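## Task

On the table stands a free-standing wooden chest with 7 shallow drawers; the fourth drawer counting down from the top contains 3 small round tea tins. Pull that drawer open and place one tin on the table so that it rests entirely on the table top, upright or on its side. When finished, the two remaining tins must still be inside that drawer, all drawers must be closed, and the chest must not have moved from its spot. Nothing may still be in motion at the end, and anything that stays in place only because the robot holds it does not count. Release everything and withdraw the hand.

## Robot and tools

Robot: a single arm with six joints carrying a five-fingered right hand. The tools act on this one arm, so each row describes just that arm and hand.

Frames. Results report positions in the scene frame, in metres: origin on the table top below the arm base, +z up, +y to the left when looking along +x. Orientation is a wxyz quaternion; velocities are in m/s and rad/s. The printed position can be off, especially far from the base. Commands, by contrast, are expressed in the hand point's own axes. The hand point sits 0.05 m in front of the palm, where index pad and thumb tip meet in a pinch. Its +z runs along the straightened fingers (fingertips 0.06 to 0.07 m beyond it), +y points out of the palm, +x runs across the palm away from the thumb. A bracket on the little-finger side of the wrist protrudes and can collide with things.

The row. Every motion command is one row of 14 numbers, each within -1 to 1, in this order: dx, dy, dz, rx, ry, rz, little, ring, middle, index, thumb_bend, thumb_turn, force_limit, speed. The first six are an offset, not a pose: a displacement in the hand point's axes measured from the pose shown in the most recent result (or, before any result in the scene shows it and for later calls within one reply, from where the robot is when the action begins). A value of 1.0 equals 0.6 m for dx, dy, dz, or 180 degrees for rotation; rx, ry, rz form one rotation vector. All six zero means return to that reference pose, not stay still. The finger numbers are absolute targets: +1 straight/open, -1 curled shut. thumb_turn +1 puts the thumb beside the palm, -1 opposite the fingers. A pinch is roughly index -0.22, thumb_bend -0.75, thumb_turn -0.57. force_limit maps -1..+1 to about 0..10 N at a fingertip (0..15 N for the thumb) and stops only closing motion. speed maps -1..+1 to near zero..full (0.6 s for a full travel); close at -0.9 or slower for a gentle grip. Each step the controller clips the commanded pose to 100 mm and 16 degrees from the measured pose.

Tools.
execute_actions {actions, pictures}: actions is an empty list (just report the state), one action {rows, steps} with up to 15 rows and steps up to 15 at 1/30 s each (rows are all offsets from the same reference, the last row repeats), or one wait {steps} up to 300 counted from the previous result, reply time included.
move {target, speed, stop_force}: target is one 14-number row as above; the hand point travels in a straight line toward it over 0.5 to 10 s. speed is in m/s, 0.002 to 0.5, default 0.25 (rotation up to twice that in rad/s). stop_force, 9 to 40 N, ends the path when the wrist senses that much extra push opposite the motion, then backs off two steps; only reliable without rotation and at low speed; leave it out when moving away from something you are pressing. Result line 'move:' gives done, contact, off_target, moving, held or fault, plus limits (paced = pose clipped, held = some steps blocked) and distance from target.
wait {seconds 0 to 10}: let time pass without new commands.
zoom_image {camera, region [x0,y0,x1,y1]}: enlarge part of cam_high or cam_low (504x504) or cam_wrist (616x616), up to 504 px per side.
show_instructions: shows the scene's reference images.


Reading results: hand_measured, hand_stopped_by (moving, target, force, stalled, fault) and hand_load_n list six values in motor order; a load near zero after grasping means the object slipped. 'pose unreachable' and HELD mean the clearance check altered or blocked commands. Wrist force/torque are in hand axes, noisy, offset up to 4 N, saturating near 50 N. MOTOR HOT warns from 70 °C; 85 °C brakes the arm.

Suggested order: look and zoom to find the right drawer, hook or pinch its front and pull it straight out slowly, grasp one tin (thumb turned before approach), lift it out and set it on clear table away from edges, release, push the drawer shut gently with a low stop_force, check every drawer is closed and the chest unmoved, pull the hand clear, confirm nothing is moving, then finish.

Cautions: the arm is stiff, so aiming even slightly past a firm surface can trigger a fault stop (10 s halt); 150 N on any part or excessive joint torque does the same. Move slowly near contact. Do not drop the tin, slam drawers, shove the loose chest, or knock anything off the table. Occasional brief pushes may disturb loose objects, so recheck before finishing. Reply time counts as robot time.

Each tool is called after "Request:" by a JSON object that holds its "fn" and its "kwargs".

Reference images:

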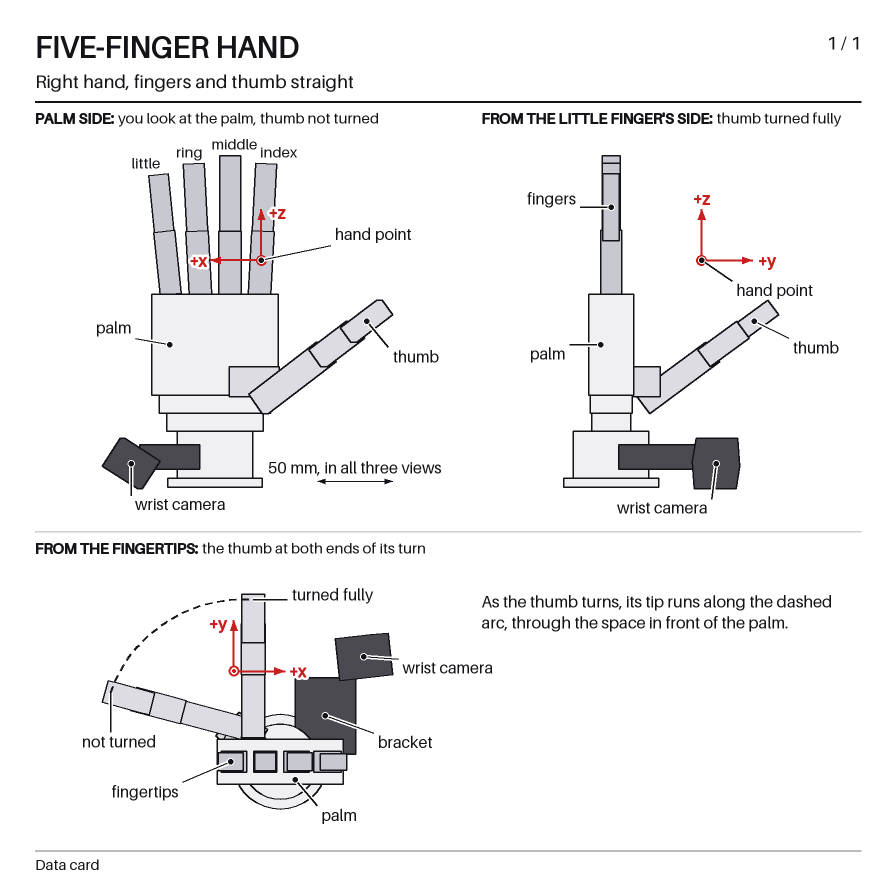

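## Session

Request:
{"fn": "execute_actions", "kwargs": {"actions": []}}

Scene clock: 0.00 s of 6600.00 s.
end_effector_position=(-0.0427, +0.3396, +0.3291) hand_measured=(+1.000, +1.000, +1.000, +1.000, +1.000, +1.000) hand_load_n=(+0.0, +0.0, +0.0, +0.0, +0.0, +0.0) hand_stopped_by=(target, target, target, target, target, target) hand_force_limit=0.00 hand_speed=-0.80 end_effector_quat_wxyz=(-0.131, +0.991, -0.011, +0.014) end_effector_velocity=(-0.000, +0.000, +0.000) end_effector_angular_velocity=(+0.000, +0.000, -0.001)
Joint positions: [ 1.452 -0.716  1.702  0.773  1.926 -3.222]
Joint velocities: [ 0.    -0.    -0.001  0.001 -0.     0.001]
Joint torques (N m, as the arm reports them, + toward a larger angle): no reading
Wrist force (N, on the end effector, along its own x y z axes, offset not removed): no reading
Wrist torque (N m, same axes, about the end effector's origin, offset not removed): no reading
Hand target: -0.043, +0.340, +0.329; -0.131, +0.991, -0.011, +0.014

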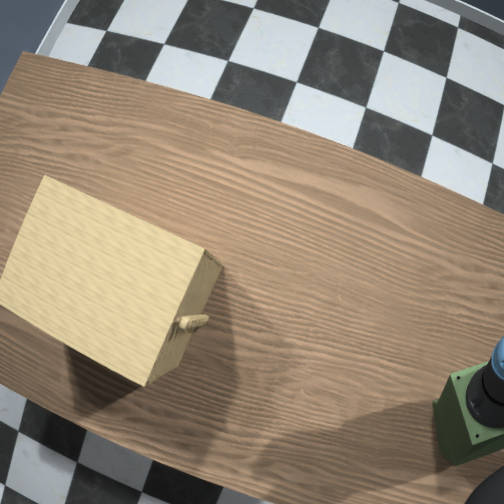

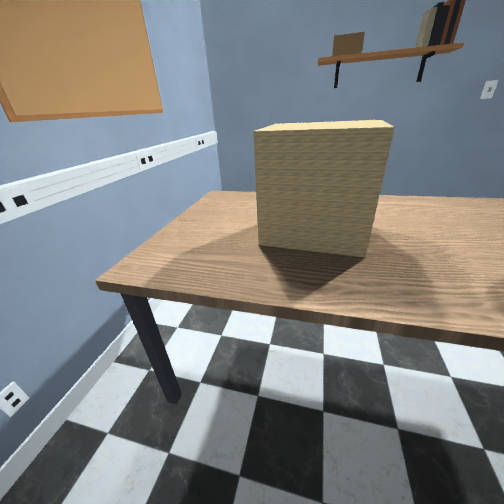

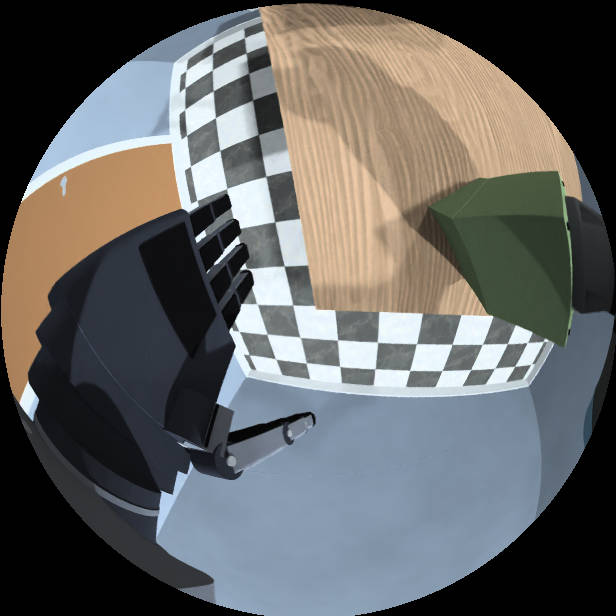

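Request:
{"fn": "zoom_image", "kwargs": {"camera": "cam_high", "region": [120, 230, 260, 400]}}

Request:
{"fn": "zoom_image", "kwargs": {"camera": "cam_high", "region": [400, 320, 504, 504]}}

Region (120, 230, 260, 400) of cam_high's 504x504 image, scaled by 2.965, with more detail than that image has; it fills the left 415 columns of this view, and the rest is white.

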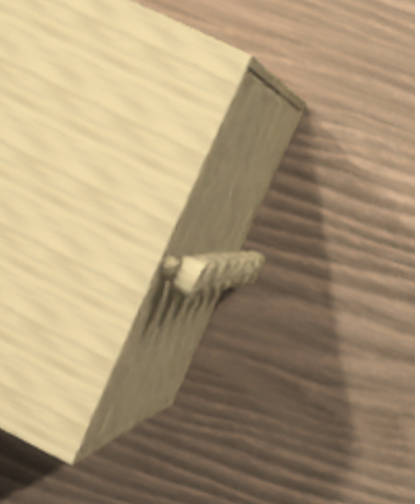

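Region (400, 320, 504, 504) of cam_high's 504x504 image, scaled by 2.739, with more detail than that image has; it fills the left 285 columns of this view, and the rest is white.

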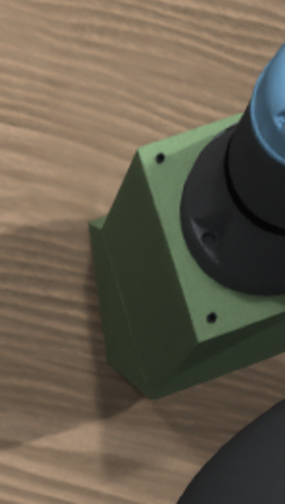

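Request:
{"fn": "move", "kwargs": {"target": [0.581,0.286,-0.097,-0.145,0.016,-0.514,1,1,1,1,1,1,0,0], "speed": 0.3}}

Scene clock: 27.10 s of 6600.00 s.
end_effector_position=(+0.2074, +0.2007, +0.3441) hand_measured=(+1.000, +1.000, +1.000, +1.000, +1.000, +1.000) hand_load_n=(+0.0, +0.0, +0.0, +0.0, +0.0, +0.0) hand_stopped_by=(target, target, target, target, target, target) hand_force_limit=0.00 hand_speed=0.00 end_effector_quat_wxyz=(+0.061, +0.839, +0.532, +0.096) end_effector_velocity=(-0.000, +0.000, +0.000) end_effector_angular_velocity=(+0.001, -0.001, +0.000)
Joint positions: [ 1.123 -0.943  1.95   0.804  2.255 -4.66 ]
Joint velocities: [ 0.001 -0.    -0.    -0.001  0.    -0.   ]
Joint torques (N m, as the arm reports them, + toward a larger angle): [ 24.33 -10.23 -28.06   4.12  -2.21  -1.75]
Wrist force (N, on the end effector, along its own x y z axes, offset not removed): [1.7 0.8 0.6]
Wrist torque (N m, same axes, about the end effector's origin, offset not removed): [0.13 -0.01 0.41]
Hand target: +0.207, +0.201, +0.344; +0.061, +0.839, +0.532, +0.096
Off the commanded pose: 0.107 m, 26 deg; position and orientation clipped at the last step of the last action.
After step 90, 20.97 s passed at rest.
move: held; limits=paced,held; held on 26 of 94 steps, including the last
pose unreachable: on one or more control steps of this call an arm could not follow its commanded pose, so it was not sent that pose on those steps. On the call's last step it was still not sent that pose. It may still have moved: this result reports where it is.
cause: the commanded pose would bring two parts of the arm too close to each other (joints 4 (wrist 1) to 6 (wrist 3) lie between them).

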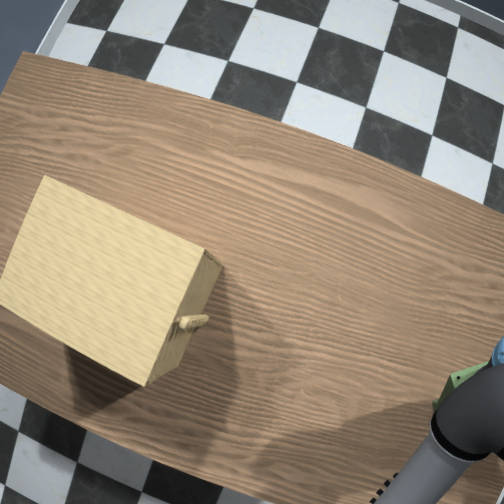

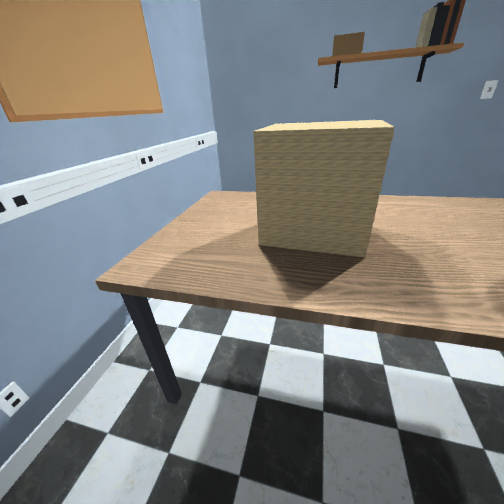

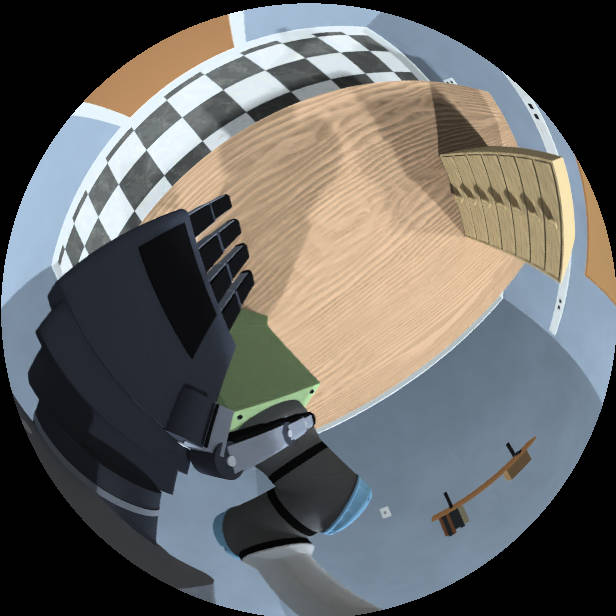

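Request:
{"fn": "move", "kwargs": {"target": [-0.109,0.358,0.225,0.106,0.147,-0.117,1,1,1,1,1,1,0,0], "speed": 0.3}}

Scene clock: 49.77 s of 6600.00 s.
end_effector_position=(+0.3698, +0.0698, +0.2700) hand_measured=(+1.000, +1.000, +1.000, +1.000, +1.000, +1.000) hand_load_n=(+0.0, +0.0, +0.0, +0.0, +0.0, +0.0) hand_stopped_by=(target, target, target, target, target, target) hand_force_limit=0.00 hand_speed=0.00 end_effector_quat_wxyz=(-0.027, +0.787, +0.610, +0.089) end_effector_velocity=(+0.018, -0.013, -0.010) end_effector_angular_velocity=(+0.064, +0.016, +0.056)
Joint positions: [ 0.308 -1.399  2.156  0.502  2.004 -5.813]
Joint velocities: [-0.143 -0.061  0.009 -0.001 -0.117 -0.192]
Joint torques (N m, as the arm reports them, + toward a larger angle): [ -1.48 -31.34   5.37  -0.41  -3.11  -2.38]
Wrist force (N, on the end effector, along its own x y z axes, offset not removed): [0.3 1.0 2.6]
Wrist torque (N m, same axes, about the end effector's origin, offset not removed): [-0.15 0.22 0.29]
Hand target: +0.372, +0.068, +0.269; -0.031, +0.784, +0.613, +0.091
Off the commanded pose: 0.041 m, 25 deg; orientation clipped at the last step of the last action.
After step 90, 13.40 s passed at rest.
move: moving (no rest 5 s after the path's end); limits=paced

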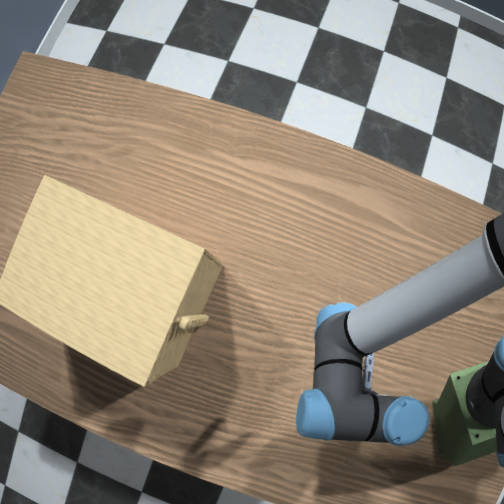

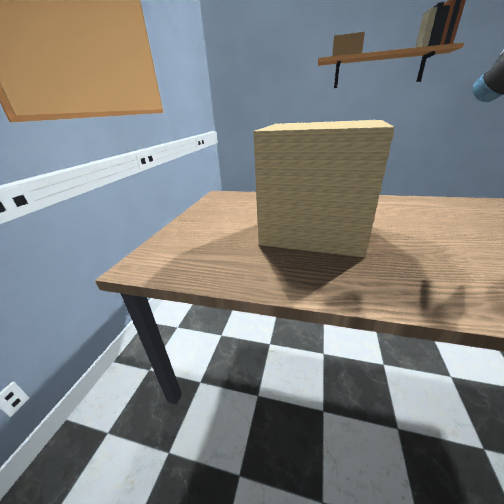

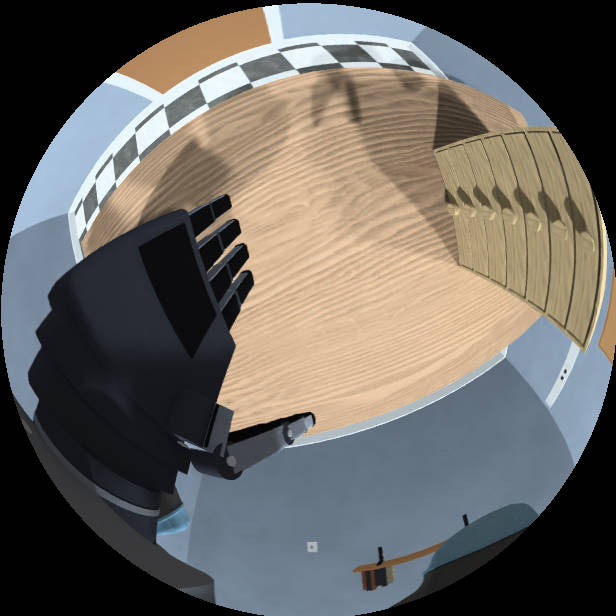

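Request:
{"fn": "move", "kwargs": {"target": [0.201,-0.09,-0.013,0.068,0.152,0,1,1,1,1,1,1,0,0], "speed": 0.3}}

Scene clock: 59.07 s of 6600.00 s.
end_effector_position=(+0.3458, +0.1973, +0.2949) hand_measured=(+1.000, +1.000, +1.000, +1.000, +1.000, +1.000) hand_load_n=(+0.0, +0.0, +0.0, +0.0, +0.0, +0.0) hand_stopped_by=(target, target, target, target, target, target) hand_force_limit=0.00 hand_speed=0.00 end_effector_quat_wxyz=(-0.253, +0.736, +0.593, +0.207) end_effector_velocity=(-0.000, +0.002, +0.001) end_effector_angular_velocity=(+0.001, +0.000, -0.003)
Joint positions: [ 0.309 -1.407  2.155  0.485  1.482 -5.817]
Joint velocities: [ 0.008  0.003 -0.003 -0.003  0.002  0.01 ]
Joint torques (N m, as the arm reports them, + toward a larger angle): [ 25.23  -7.79 -24.73  -0.4    1.62   1.7 ]
Wrist force (N, on the end effector, along its own x y z axes, offset not removed): [1.3 -1.2 0.2]
Wrist torque (N m, same axes, about the end effector's origin, offset not removed): [-0.26 0.17 0.28]
Hand target: +0.346, +0.198, +0.295; -0.253, +0.736, +0.593, +0.207
Off the commanded pose: 0.000 m, 0 deg.
After step 140, 3.40 s passed at rest.
move: done

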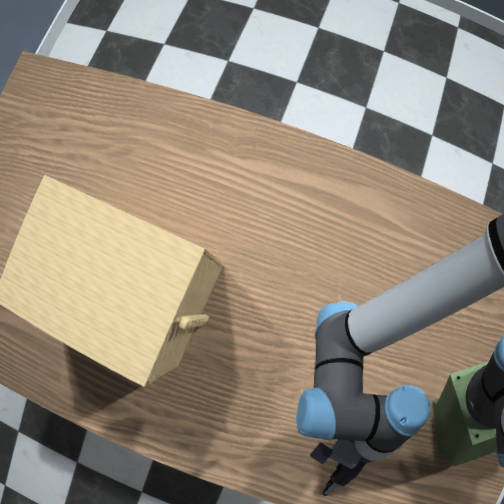

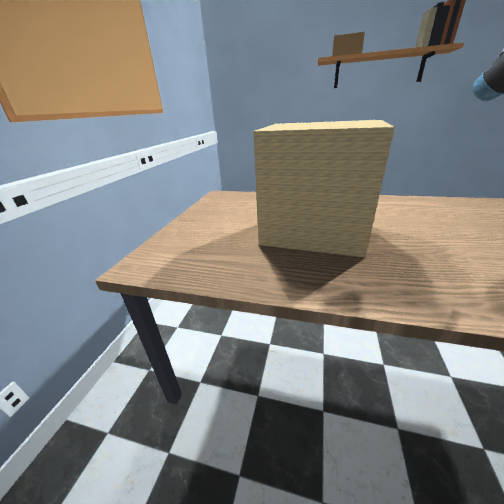

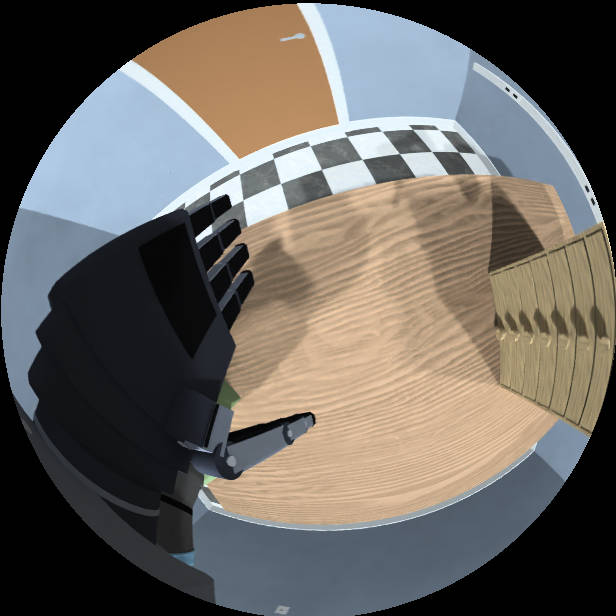

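Request:
{"fn": "move", "kwargs": {"target": [0.082,-0.207,0,0,0,0.944,1,1,1,0.2,-0.75,-0.57,0,1], "speed": 0.5}}

Request:
{"fn": "move", "kwargs": {"target": [0.082,-0.207,0,0,0,0.944,1,1,1,0.2,-0.75,-0.57,0,1], "speed": 0.5}}

Scene clock: 66.77 s of 6600.00 s.
end_effector_position=(+0.2349, +0.2561, +0.3403) hand_measured=(+1.000, +1.000, +1.000, +0.200, -0.750, -0.570) hand_load_n=(+0.0, +0.0, +0.0, +0.0, +0.0, +0.0) hand_stopped_by=(target, target, target, target, target, target) hand_force_limit=0.00 hand_speed=1.00 end_effector_quat_wxyz=(-0.229, +0.656, -0.681, -0.234) end_effector_velocity=(-0.001, +0.000, +0.000) end_effector_angular_velocity=(-0.001, +0.007, -0.009)
Joint positions: [ 0.302 -1.408  2.157  0.485  1.48  -2.858]
Joint velocities: [ 0.003 -0.002  0.004 -0.002  0.002  0.014]
Joint torques (N m, as the arm reports them, + toward a larger angle): [ 25.69 -32.64   5.04  -0.45   1.41   2.09]
Wrist force (N, on the end effector, along its own x y z axes, offset not removed): [0.2 0.6 -2.3]
Wrist torque (N m, same axes, about the end effector's origin, offset not removed): [0.19 0.46 0.35]
Hand target: +0.235, +0.256, +0.340; -0.229, +0.655, -0.681, -0.234
Off the commanded pose: 0.000 m, 0 deg.
After step 90, 1.07 s passed at rest.
move: done

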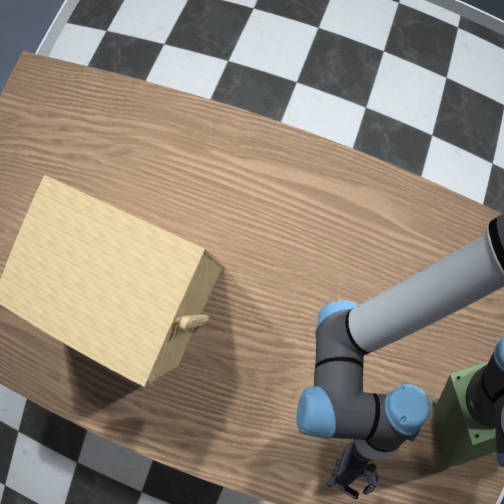

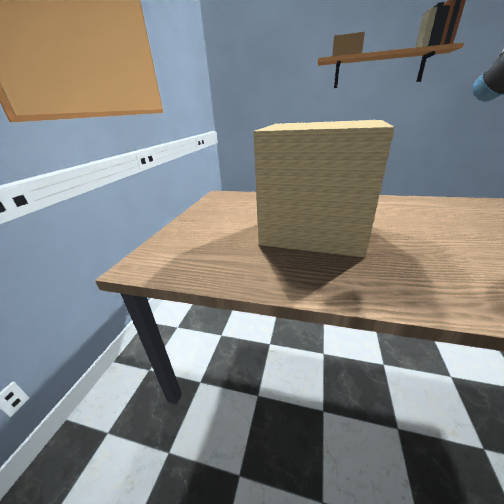

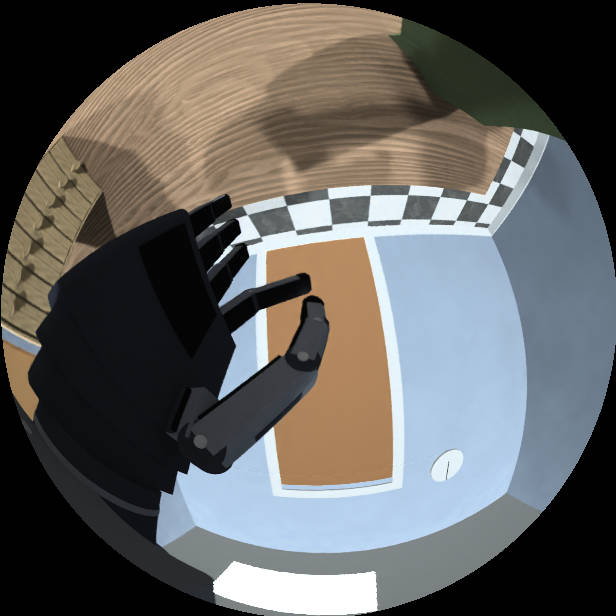

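Scene clock: 70.43 s of 6600.00 s.
end_effector_position=(+0.3572, +0.2136, +0.3077) hand_measured=(+1.000, +1.000, +1.000, +0.200, -0.750, -0.570) hand_load_n=(+0.0, +0.0, +0.0, +0.0, +0.0, +0.0) hand_stopped_by=(target, target, target, target, target, target) hand_force_limit=0.00 hand_speed=1.00 end_effector_quat_wxyz=(-0.213, +0.620, +0.713, +0.249) end_effector_velocity=(+0.000, +0.000, -0.000) end_effector_angular_velocity=(-0.004, +0.007, -0.008)
Joint positions: [ 0.308 -1.407  2.156  0.485  1.481  0.111]
Joint velocities: [ 0.005  0.003 -0.005  0.003  0.006  0.016]
Joint torques (N m, as the arm reports them, + toward a larger angle): [ 26.29  -7.44 -23.94   3.93   1.44   1.74]
Wrist force (N, on the end effector, along its own x y z axes, offset not removed): [0.3 1.0 2.6]
Wrist torque (N m, same axes, about the end effector's origin, offset not removed): [0.06 0.12 0.28]
Hand target: +0.357, +0.214, +0.308; -0.213, +0.620, +0.713, +0.248
Off the commanded pose: 0.000 m, 0 deg.
move: done

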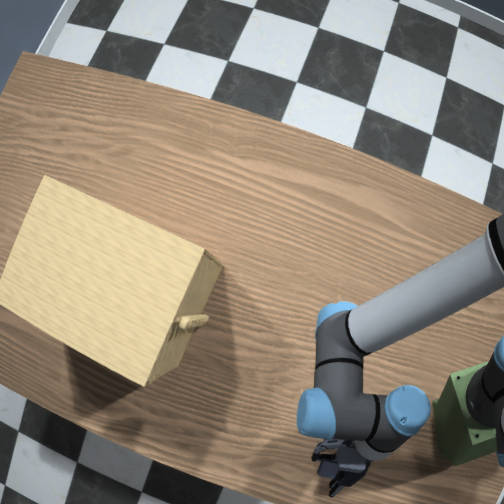

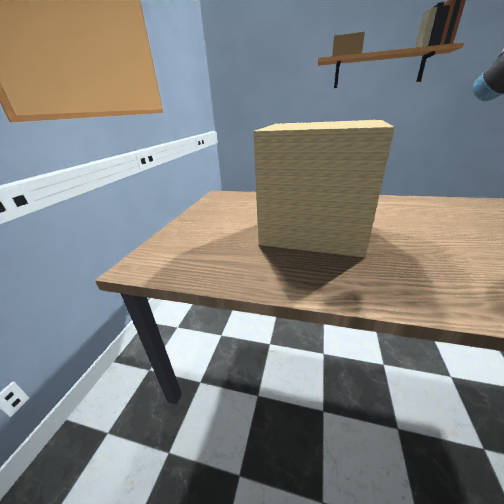

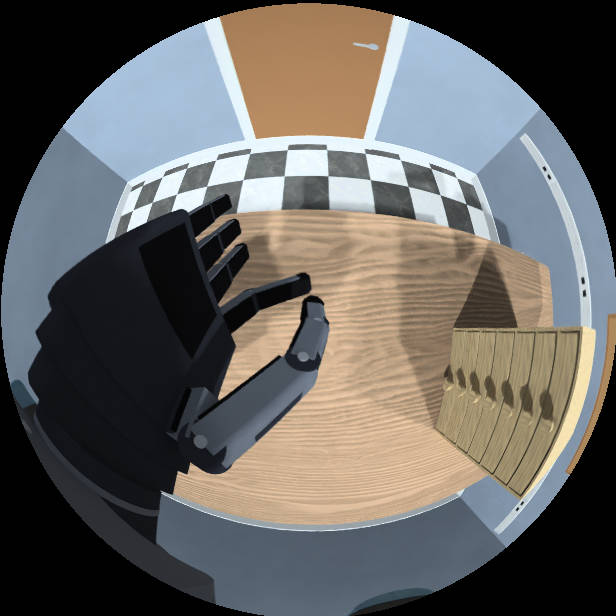

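Request:
{"fn": "move", "kwargs": {"target": [-0.295,0.367,-0.124,-0.001,0.038,0.045,1,1,1,0.2,-0.75,-0.57,0,1], "speed": 0.3}}

Scene clock: 78.90 s of 6600.00 s.
end_effector_position=(+0.5994, +0.0535, +0.2781) hand_measured=(+1.000, +1.000, +1.000, +0.200, -0.750, -0.570) hand_load_n=(+0.0, +0.0, +0.0, +0.0, +0.0, +0.0) hand_stopped_by=(target, target, target, target, target, target) hand_force_limit=0.00 hand_speed=1.00 end_effector_quat_wxyz=(-0.271, +0.653, +0.653, +0.271) end_effector_velocity=(+0.002, -0.001, -0.000) end_effector_angular_velocity=(+0.002, +0.002, +0.002)
Joint positions: [-0.215 -1.208  1.567  0.998  1.212 -0.266]
Joint velocities: [-0.001  0.005 -0.008  0.007 -0.001 -0.002]
Joint torques (N m, as the arm reports them, + toward a larger angle): [  5.16 -26.24 -25.98   4.36  -3.6   -1.61]
Wrist force (N, on the end effector, along its own x y z axes, offset not removed): [1.2 1.1 -0.4]
Wrist torque (N m, same axes, about the end effector's origin, offset not removed): [0.13 0.04 0.41]
Hand target: +0.600, +0.053, +0.278; -0.271, +0.653, +0.653, +0.271
Off the commanded pose: 0.000 m, 0 deg.
After step 90, 3.80 s passed at rest.
move: done

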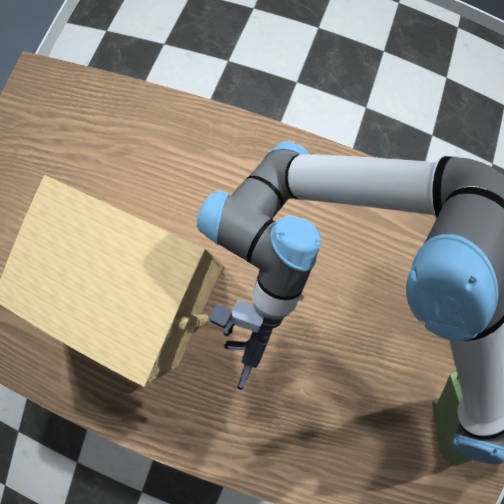

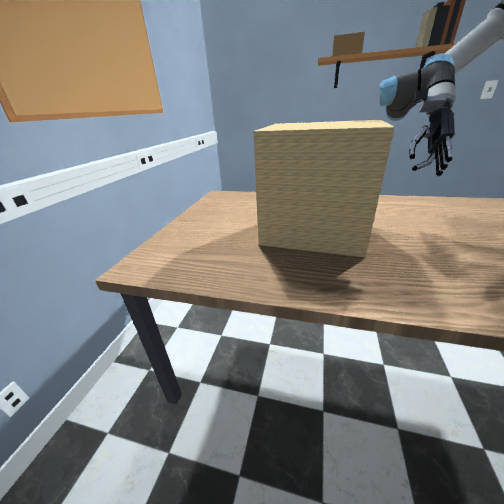

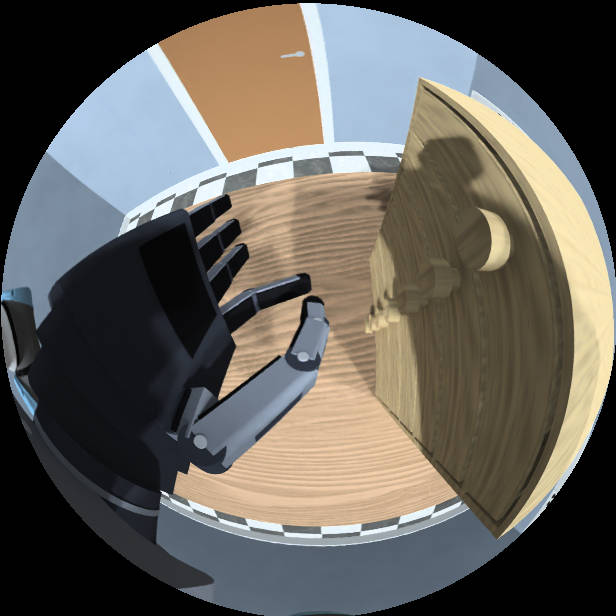

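Request:
{"fn": "zoom_image", "kwargs": {"camera": "cam_wrist", "region": [340, 190, 540, 390]}}

Request:
{"fn": "zoom_image", "kwargs": {"camera": "cam_low", "region": [340, 40, 504, 204]}}

Region (340, 190, 540, 390) of cam_wrist's 616x616 image, scaled by 2.520, with more detail than that image has.

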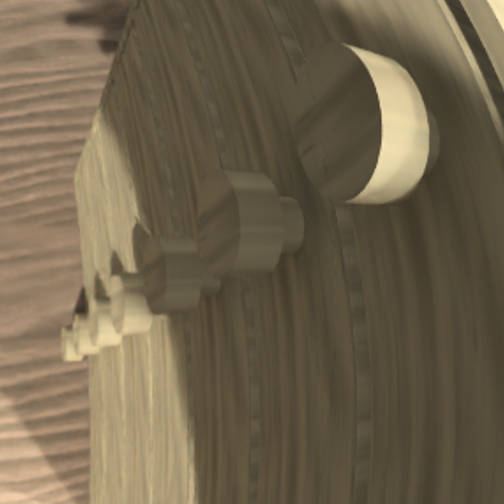

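Region (340, 40, 504, 204) of cam_low's 504x504 image, scaled by 3.073, with more detail than that image has.

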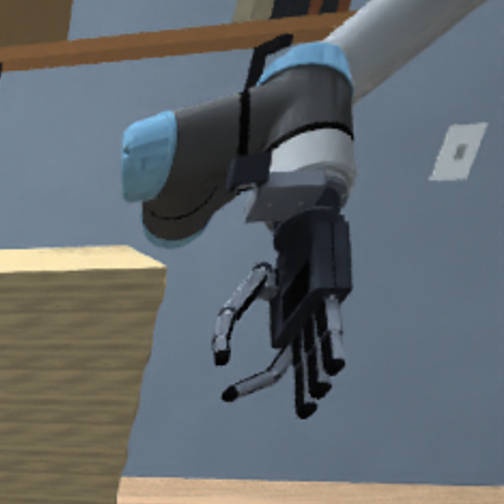

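Request:
{"fn": "move", "kwargs": {"target": [-0.054,0.035,0.118,-0.194,0,0,-1,-1,-1,0.3,-0.75,-0.57,0,1], "speed": 0.2}}

Scene clock: 95.83 s of 6600.00 s.
end_effector_position=(+0.6205, +0.0806, +0.2051) hand_measured=(-1.000, -1.000, -1.000, +0.300, -0.750, -0.570) hand_load_n=(+0.0, +0.0, +0.0, +0.0, +0.0, +0.0) hand_stopped_by=(target, target, target, target, target, target) hand_force_limit=0.00 hand_speed=1.00 end_effector_quat_wxyz=(-0.063, +0.704, +0.542, +0.454) end_effector_velocity=(+0.001, -0.000, -0.002) end_effector_angular_velocity=(-0.002, -0.009, -0.011)
Joint positions: [-0.226 -1.248  1.999 -0.047  1.12  -0.009]
Joint velocities: [ 0.001  0.003  0.006 -0.024  0.002  0.007]
Joint torques (N m, as the arm reports them, + toward a larger angle): [ 30.45 -19.38   8.92  -0.64   1.7    1.63]
Wrist force (N, on the end effector, along its own x y z axes, offset not removed): [-0.3 -1.5 0.5]
Wrist torque (N m, same axes, about the end effector's origin, offset not removed): [-0.18 0.36 0.16]
Hand target: +0.621, +0.081, +0.205; -0.062, +0.704, +0.542, +0.454
Off the commanded pose: 0.000 m, 0 deg.
After step 90, 11.87 s passed at rest.
move: done

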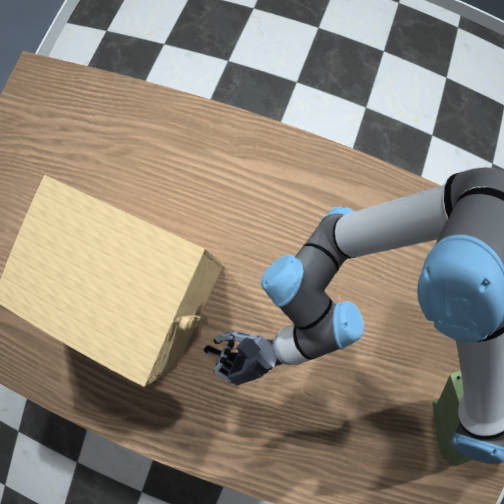

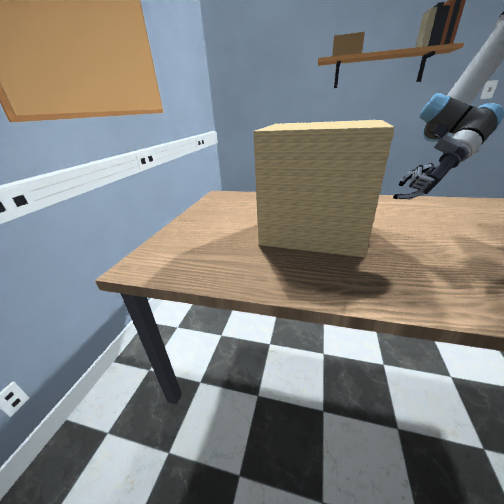

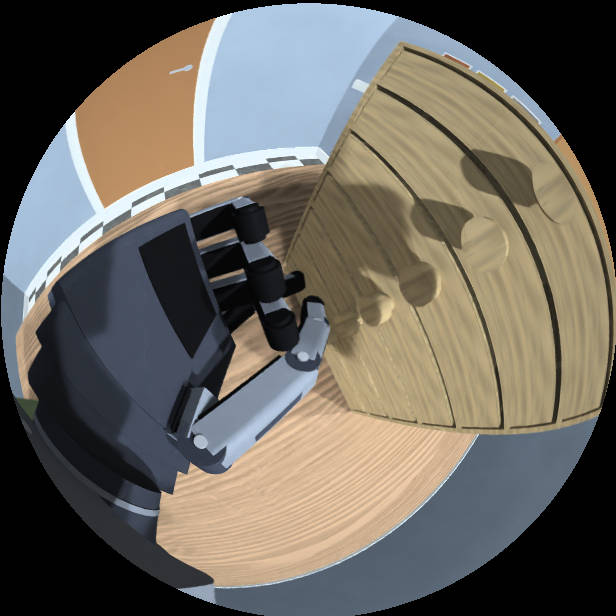

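Request:
{"fn": "move", "kwargs": {"target": [-0.021,0.07,0.003,0,0,0,1,1,1,0.3,-0.75,-0.57,0,1], "speed": 0.1}}

Request:
{"fn": "zoom_image", "kwargs": {"camera": "cam_wrist", "region": [230, 200, 480, 450]}}

Scene clock: 103.03 s of 6600.00 s.
end_effector_position=(+0.6557, +0.0559, +0.2121) hand_measured=(+1.000, +1.000, +1.000, +0.300, -0.750, -0.570) hand_load_n=(+0.0, +0.0, +0.0, +0.0, +0.0, +0.0) hand_stopped_by=(target, target, target, target, target, target) hand_force_limit=0.00 hand_speed=1.00 end_effector_quat_wxyz=(-0.063, +0.704, +0.542, +0.454) end_effector_velocity=(+0.002, -0.002, +0.000) end_effector_angular_velocity=(-0.000, +0.001, -0.000)
Joint positions: [-0.252 -1.235  1.89   0.058  1.1   -0.028]
Joint velocities: [-0.002  0.001 -0.006  0.007 -0.001 -0.001]
Joint torques (N m, as the arm reports them, + toward a larger angle): [  5.09 -21.29 -22.03   3.75  -3.8   -1.78]
Wrist force (N, on the end effector, along its own x y z axes, offset not removed): [0.8 0.6 1.8]
Wrist torque (N m, same axes, about the end effector's origin, offset not removed): [0.05 0.23 0.50]
Hand target: +0.656, +0.056, +0.212; -0.063, +0.704, +0.542, +0.454
Off the commanded pose: 0.000 m, 0 deg.
After step 90, 3.27 s passed at rest.
move: done

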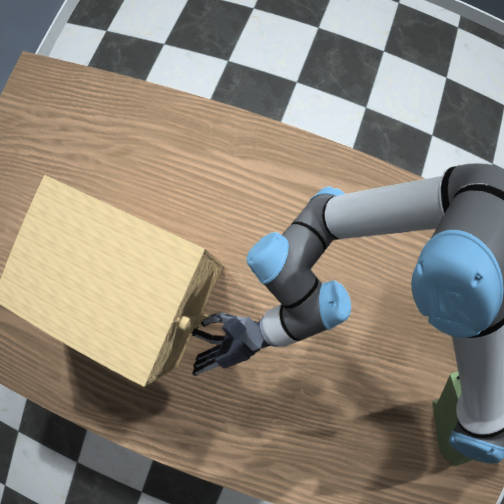

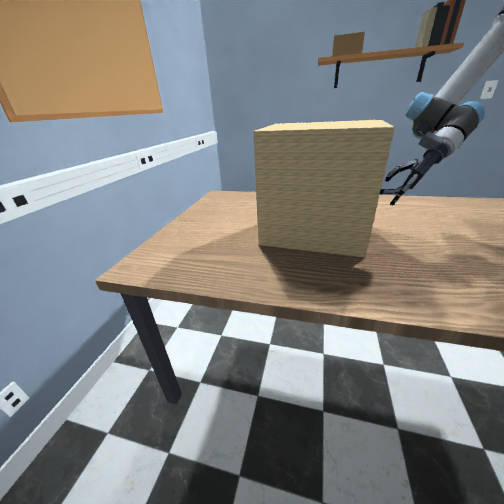

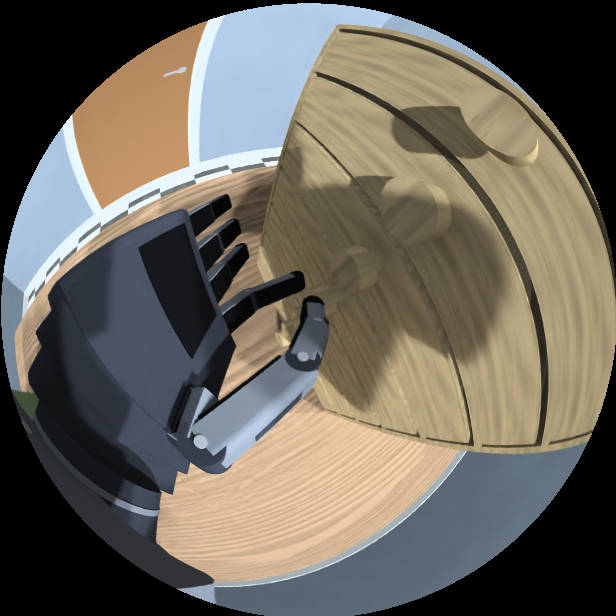

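Region (230, 200, 480, 450) of cam_wrist's 616x616 image, scaled by 2.016, with more detail than that image has.

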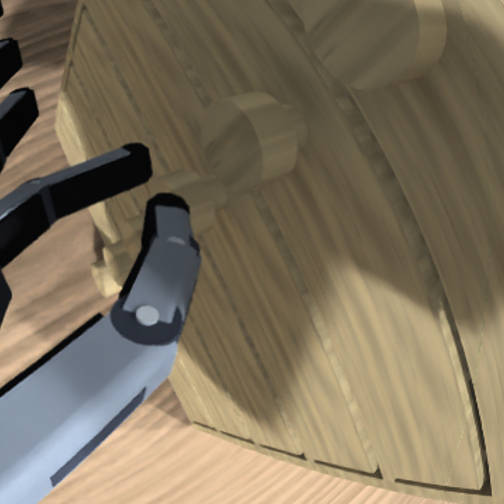

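Request:
{"fn": "move", "kwargs": {"target": [-0.012,0.007,0.02,0,0,0,1,1,1,0.6,-0.2,-0.57,0,1], "speed": 0.05}}

Request:
{"fn": "zoom_image", "kwargs": {"camera": "cam_wrist", "region": [200, 180, 450, 430]}}

Request:
{"fn": "zoom_image", "kwargs": {"camera": "cam_high", "region": [150, 270, 290, 410]}}

Scene clock: 113.43 s of 6600.00 s.
end_effector_position=(+0.6658, +0.0561, +0.2020) hand_measured=(+1.000, +1.000, +1.000, +0.600, -0.200, -0.570) hand_load_n=(+0.0, +0.0, +0.0, +0.0, +0.0, +0.0) hand_stopped_by=(target, target, target, target, target, target) hand_force_limit=0.00 hand_speed=1.00 end_effector_quat_wxyz=(-0.063, +0.704, +0.542, +0.454) end_effector_velocity=(+0.002, -0.001, -0.002) end_effector_angular_velocity=(-0.000, -0.000, -0.001)
Joint positions: [-0.254 -1.201  1.859  0.056  1.098 -0.03 ]
Joint velocities: [-0.001  0.006 -0.007  0.    -0.     0.   ]
Joint torques (N m, as the arm reports them, + toward a larger angle): [  5.32 -21.56 -22.27  -0.77  -3.79  -1.82]
Wrist force (N, on the end effector, along its own x y z axes, offset not removed): [2.0 2.5 -2.6]
Wrist torque (N m, same axes, about the end effector's origin, offset not removed): [0.61 -0.06 0.53]
Hand target: +0.666, +0.056, +0.202; -0.063, +0.704, +0.542, +0.454
Off the commanded pose: 0.000 m, 0 deg.
After step 90, 6.60 s passed at rest.
move: done

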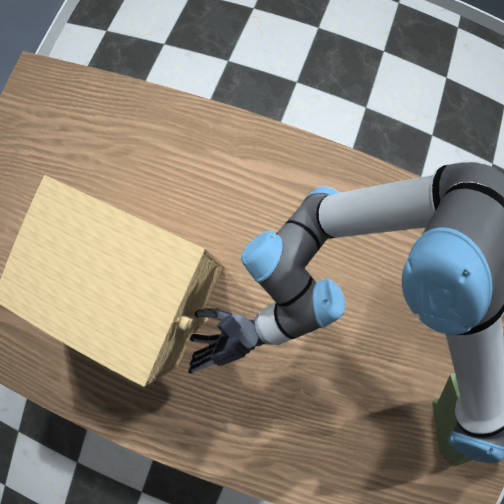

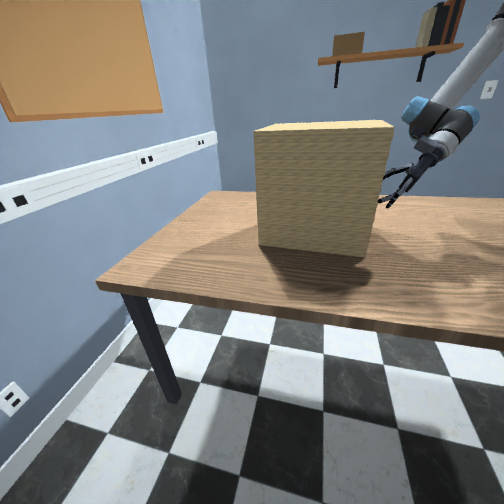

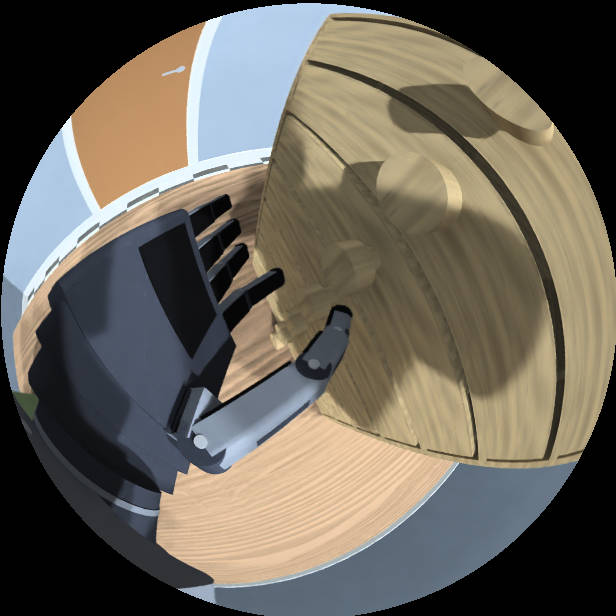

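Region (200, 180, 450, 430) of cam_wrist's 616x616 image, scaled by 2.016, with more detail than that image has.

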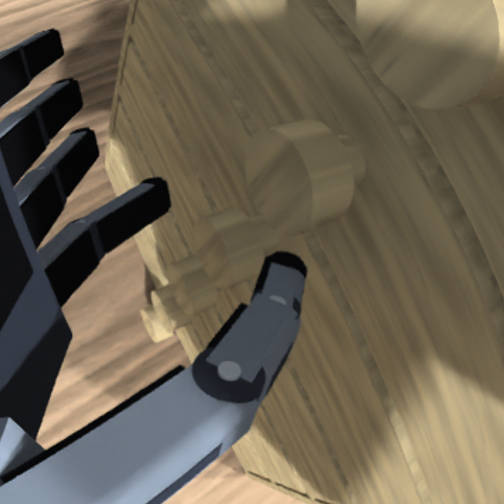

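Region (150, 270, 290, 410) of cam_high's 504x504 image, scaled by 3.600, with more detail than that image has.

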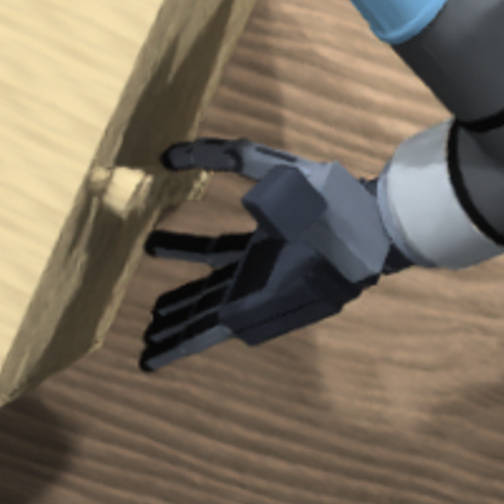

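Request:
{"fn": "move", "kwargs": {"target": [0,0,0,0,0,0,1,1,1,0.25,-0.6,-0.57,-0.6,-0.5]}}

Request:
{"fn": "zoom_image", "kwargs": {"camera": "cam_wrist", "region": [230, 210, 410, 390]}}

Request:
{"fn": "zoom_image", "kwargs": {"camera": "cam_high", "region": [160, 290, 240, 370]}}

Scene clock: 119.23 s of 6600.00 s.
end_effector_position=(+0.6658, +0.0561, +0.2020) hand_measured=(+1.000, +1.000, +1.000, +0.250, -0.600, -0.570) hand_load_n=(+0.0, +0.0, +0.0, +0.0, +0.0, +0.0) hand_stopped_by=(target, target, target, target, target, target) hand_force_limit=-0.60 hand_speed=-0.50 end_effector_quat_wxyz=(-0.063, +0.704, +0.542, +0.454) end_effector_velocity=(+0.001, -0.001, +0.000) end_effector_angular_velocity=(-0.001, -0.001, -0.001)
Joint positions: [-0.254 -1.201  1.859  0.056  1.098 -0.03 ]
Joint velocities: [-0.001 -0.    -0.002  0.     0.    -0.   ]
Joint torques (N m, as the arm reports them, + toward a larger angle): [ 10.71 -46.26   6.81   0.4   -1.89   0.04]
Wrist force (N, on the end effector, along its own x y z axes, offset not removed): [2.5 3.4 -1.0]
Wrist torque (N m, same axes, about the end effector's origin, offset not removed): [0.63 0.04 0.45]
Hand target: +0.666, +0.056, +0.202; -0.063, +0.704, +0.542, +0.454
Off the commanded pose: 0.000 m, 0 deg.
After step 90, 1.77 s passed at rest.
move: done

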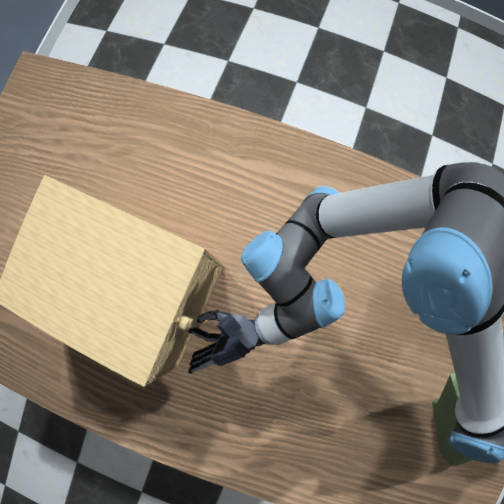

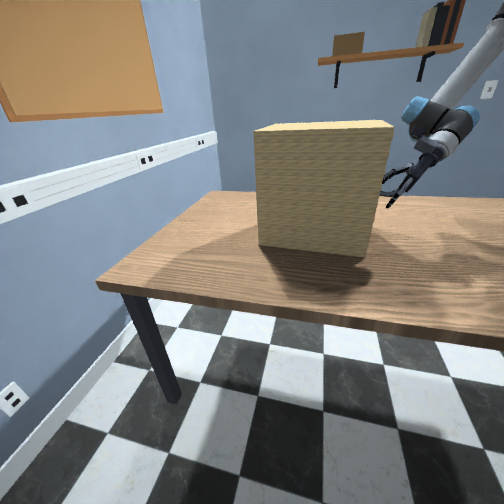

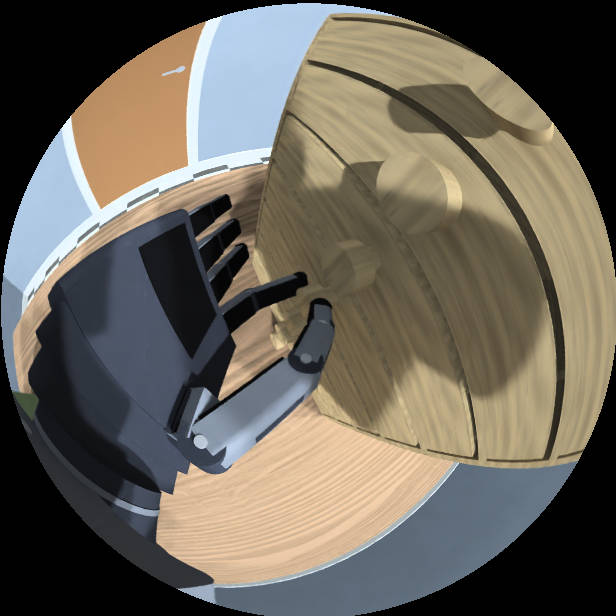

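Region (230, 210, 410, 390) of cam_wrist's 616x616 image, scaled by 2.800, with more detail than that image has.

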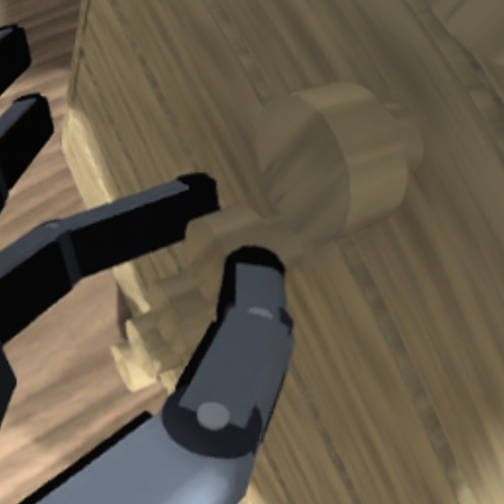

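Region (160, 290, 240, 370) of cam_high's 504x504 image, scaled by 6.300, with more detail than that image has.

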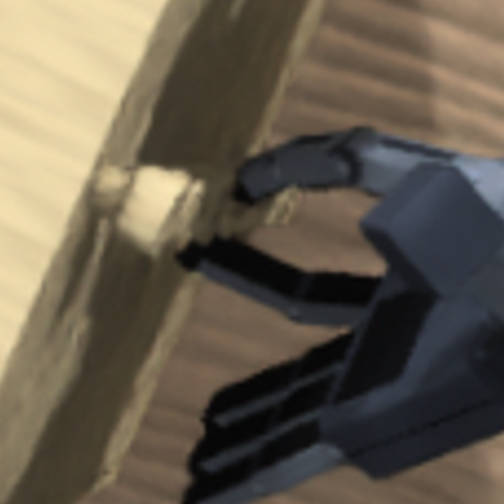

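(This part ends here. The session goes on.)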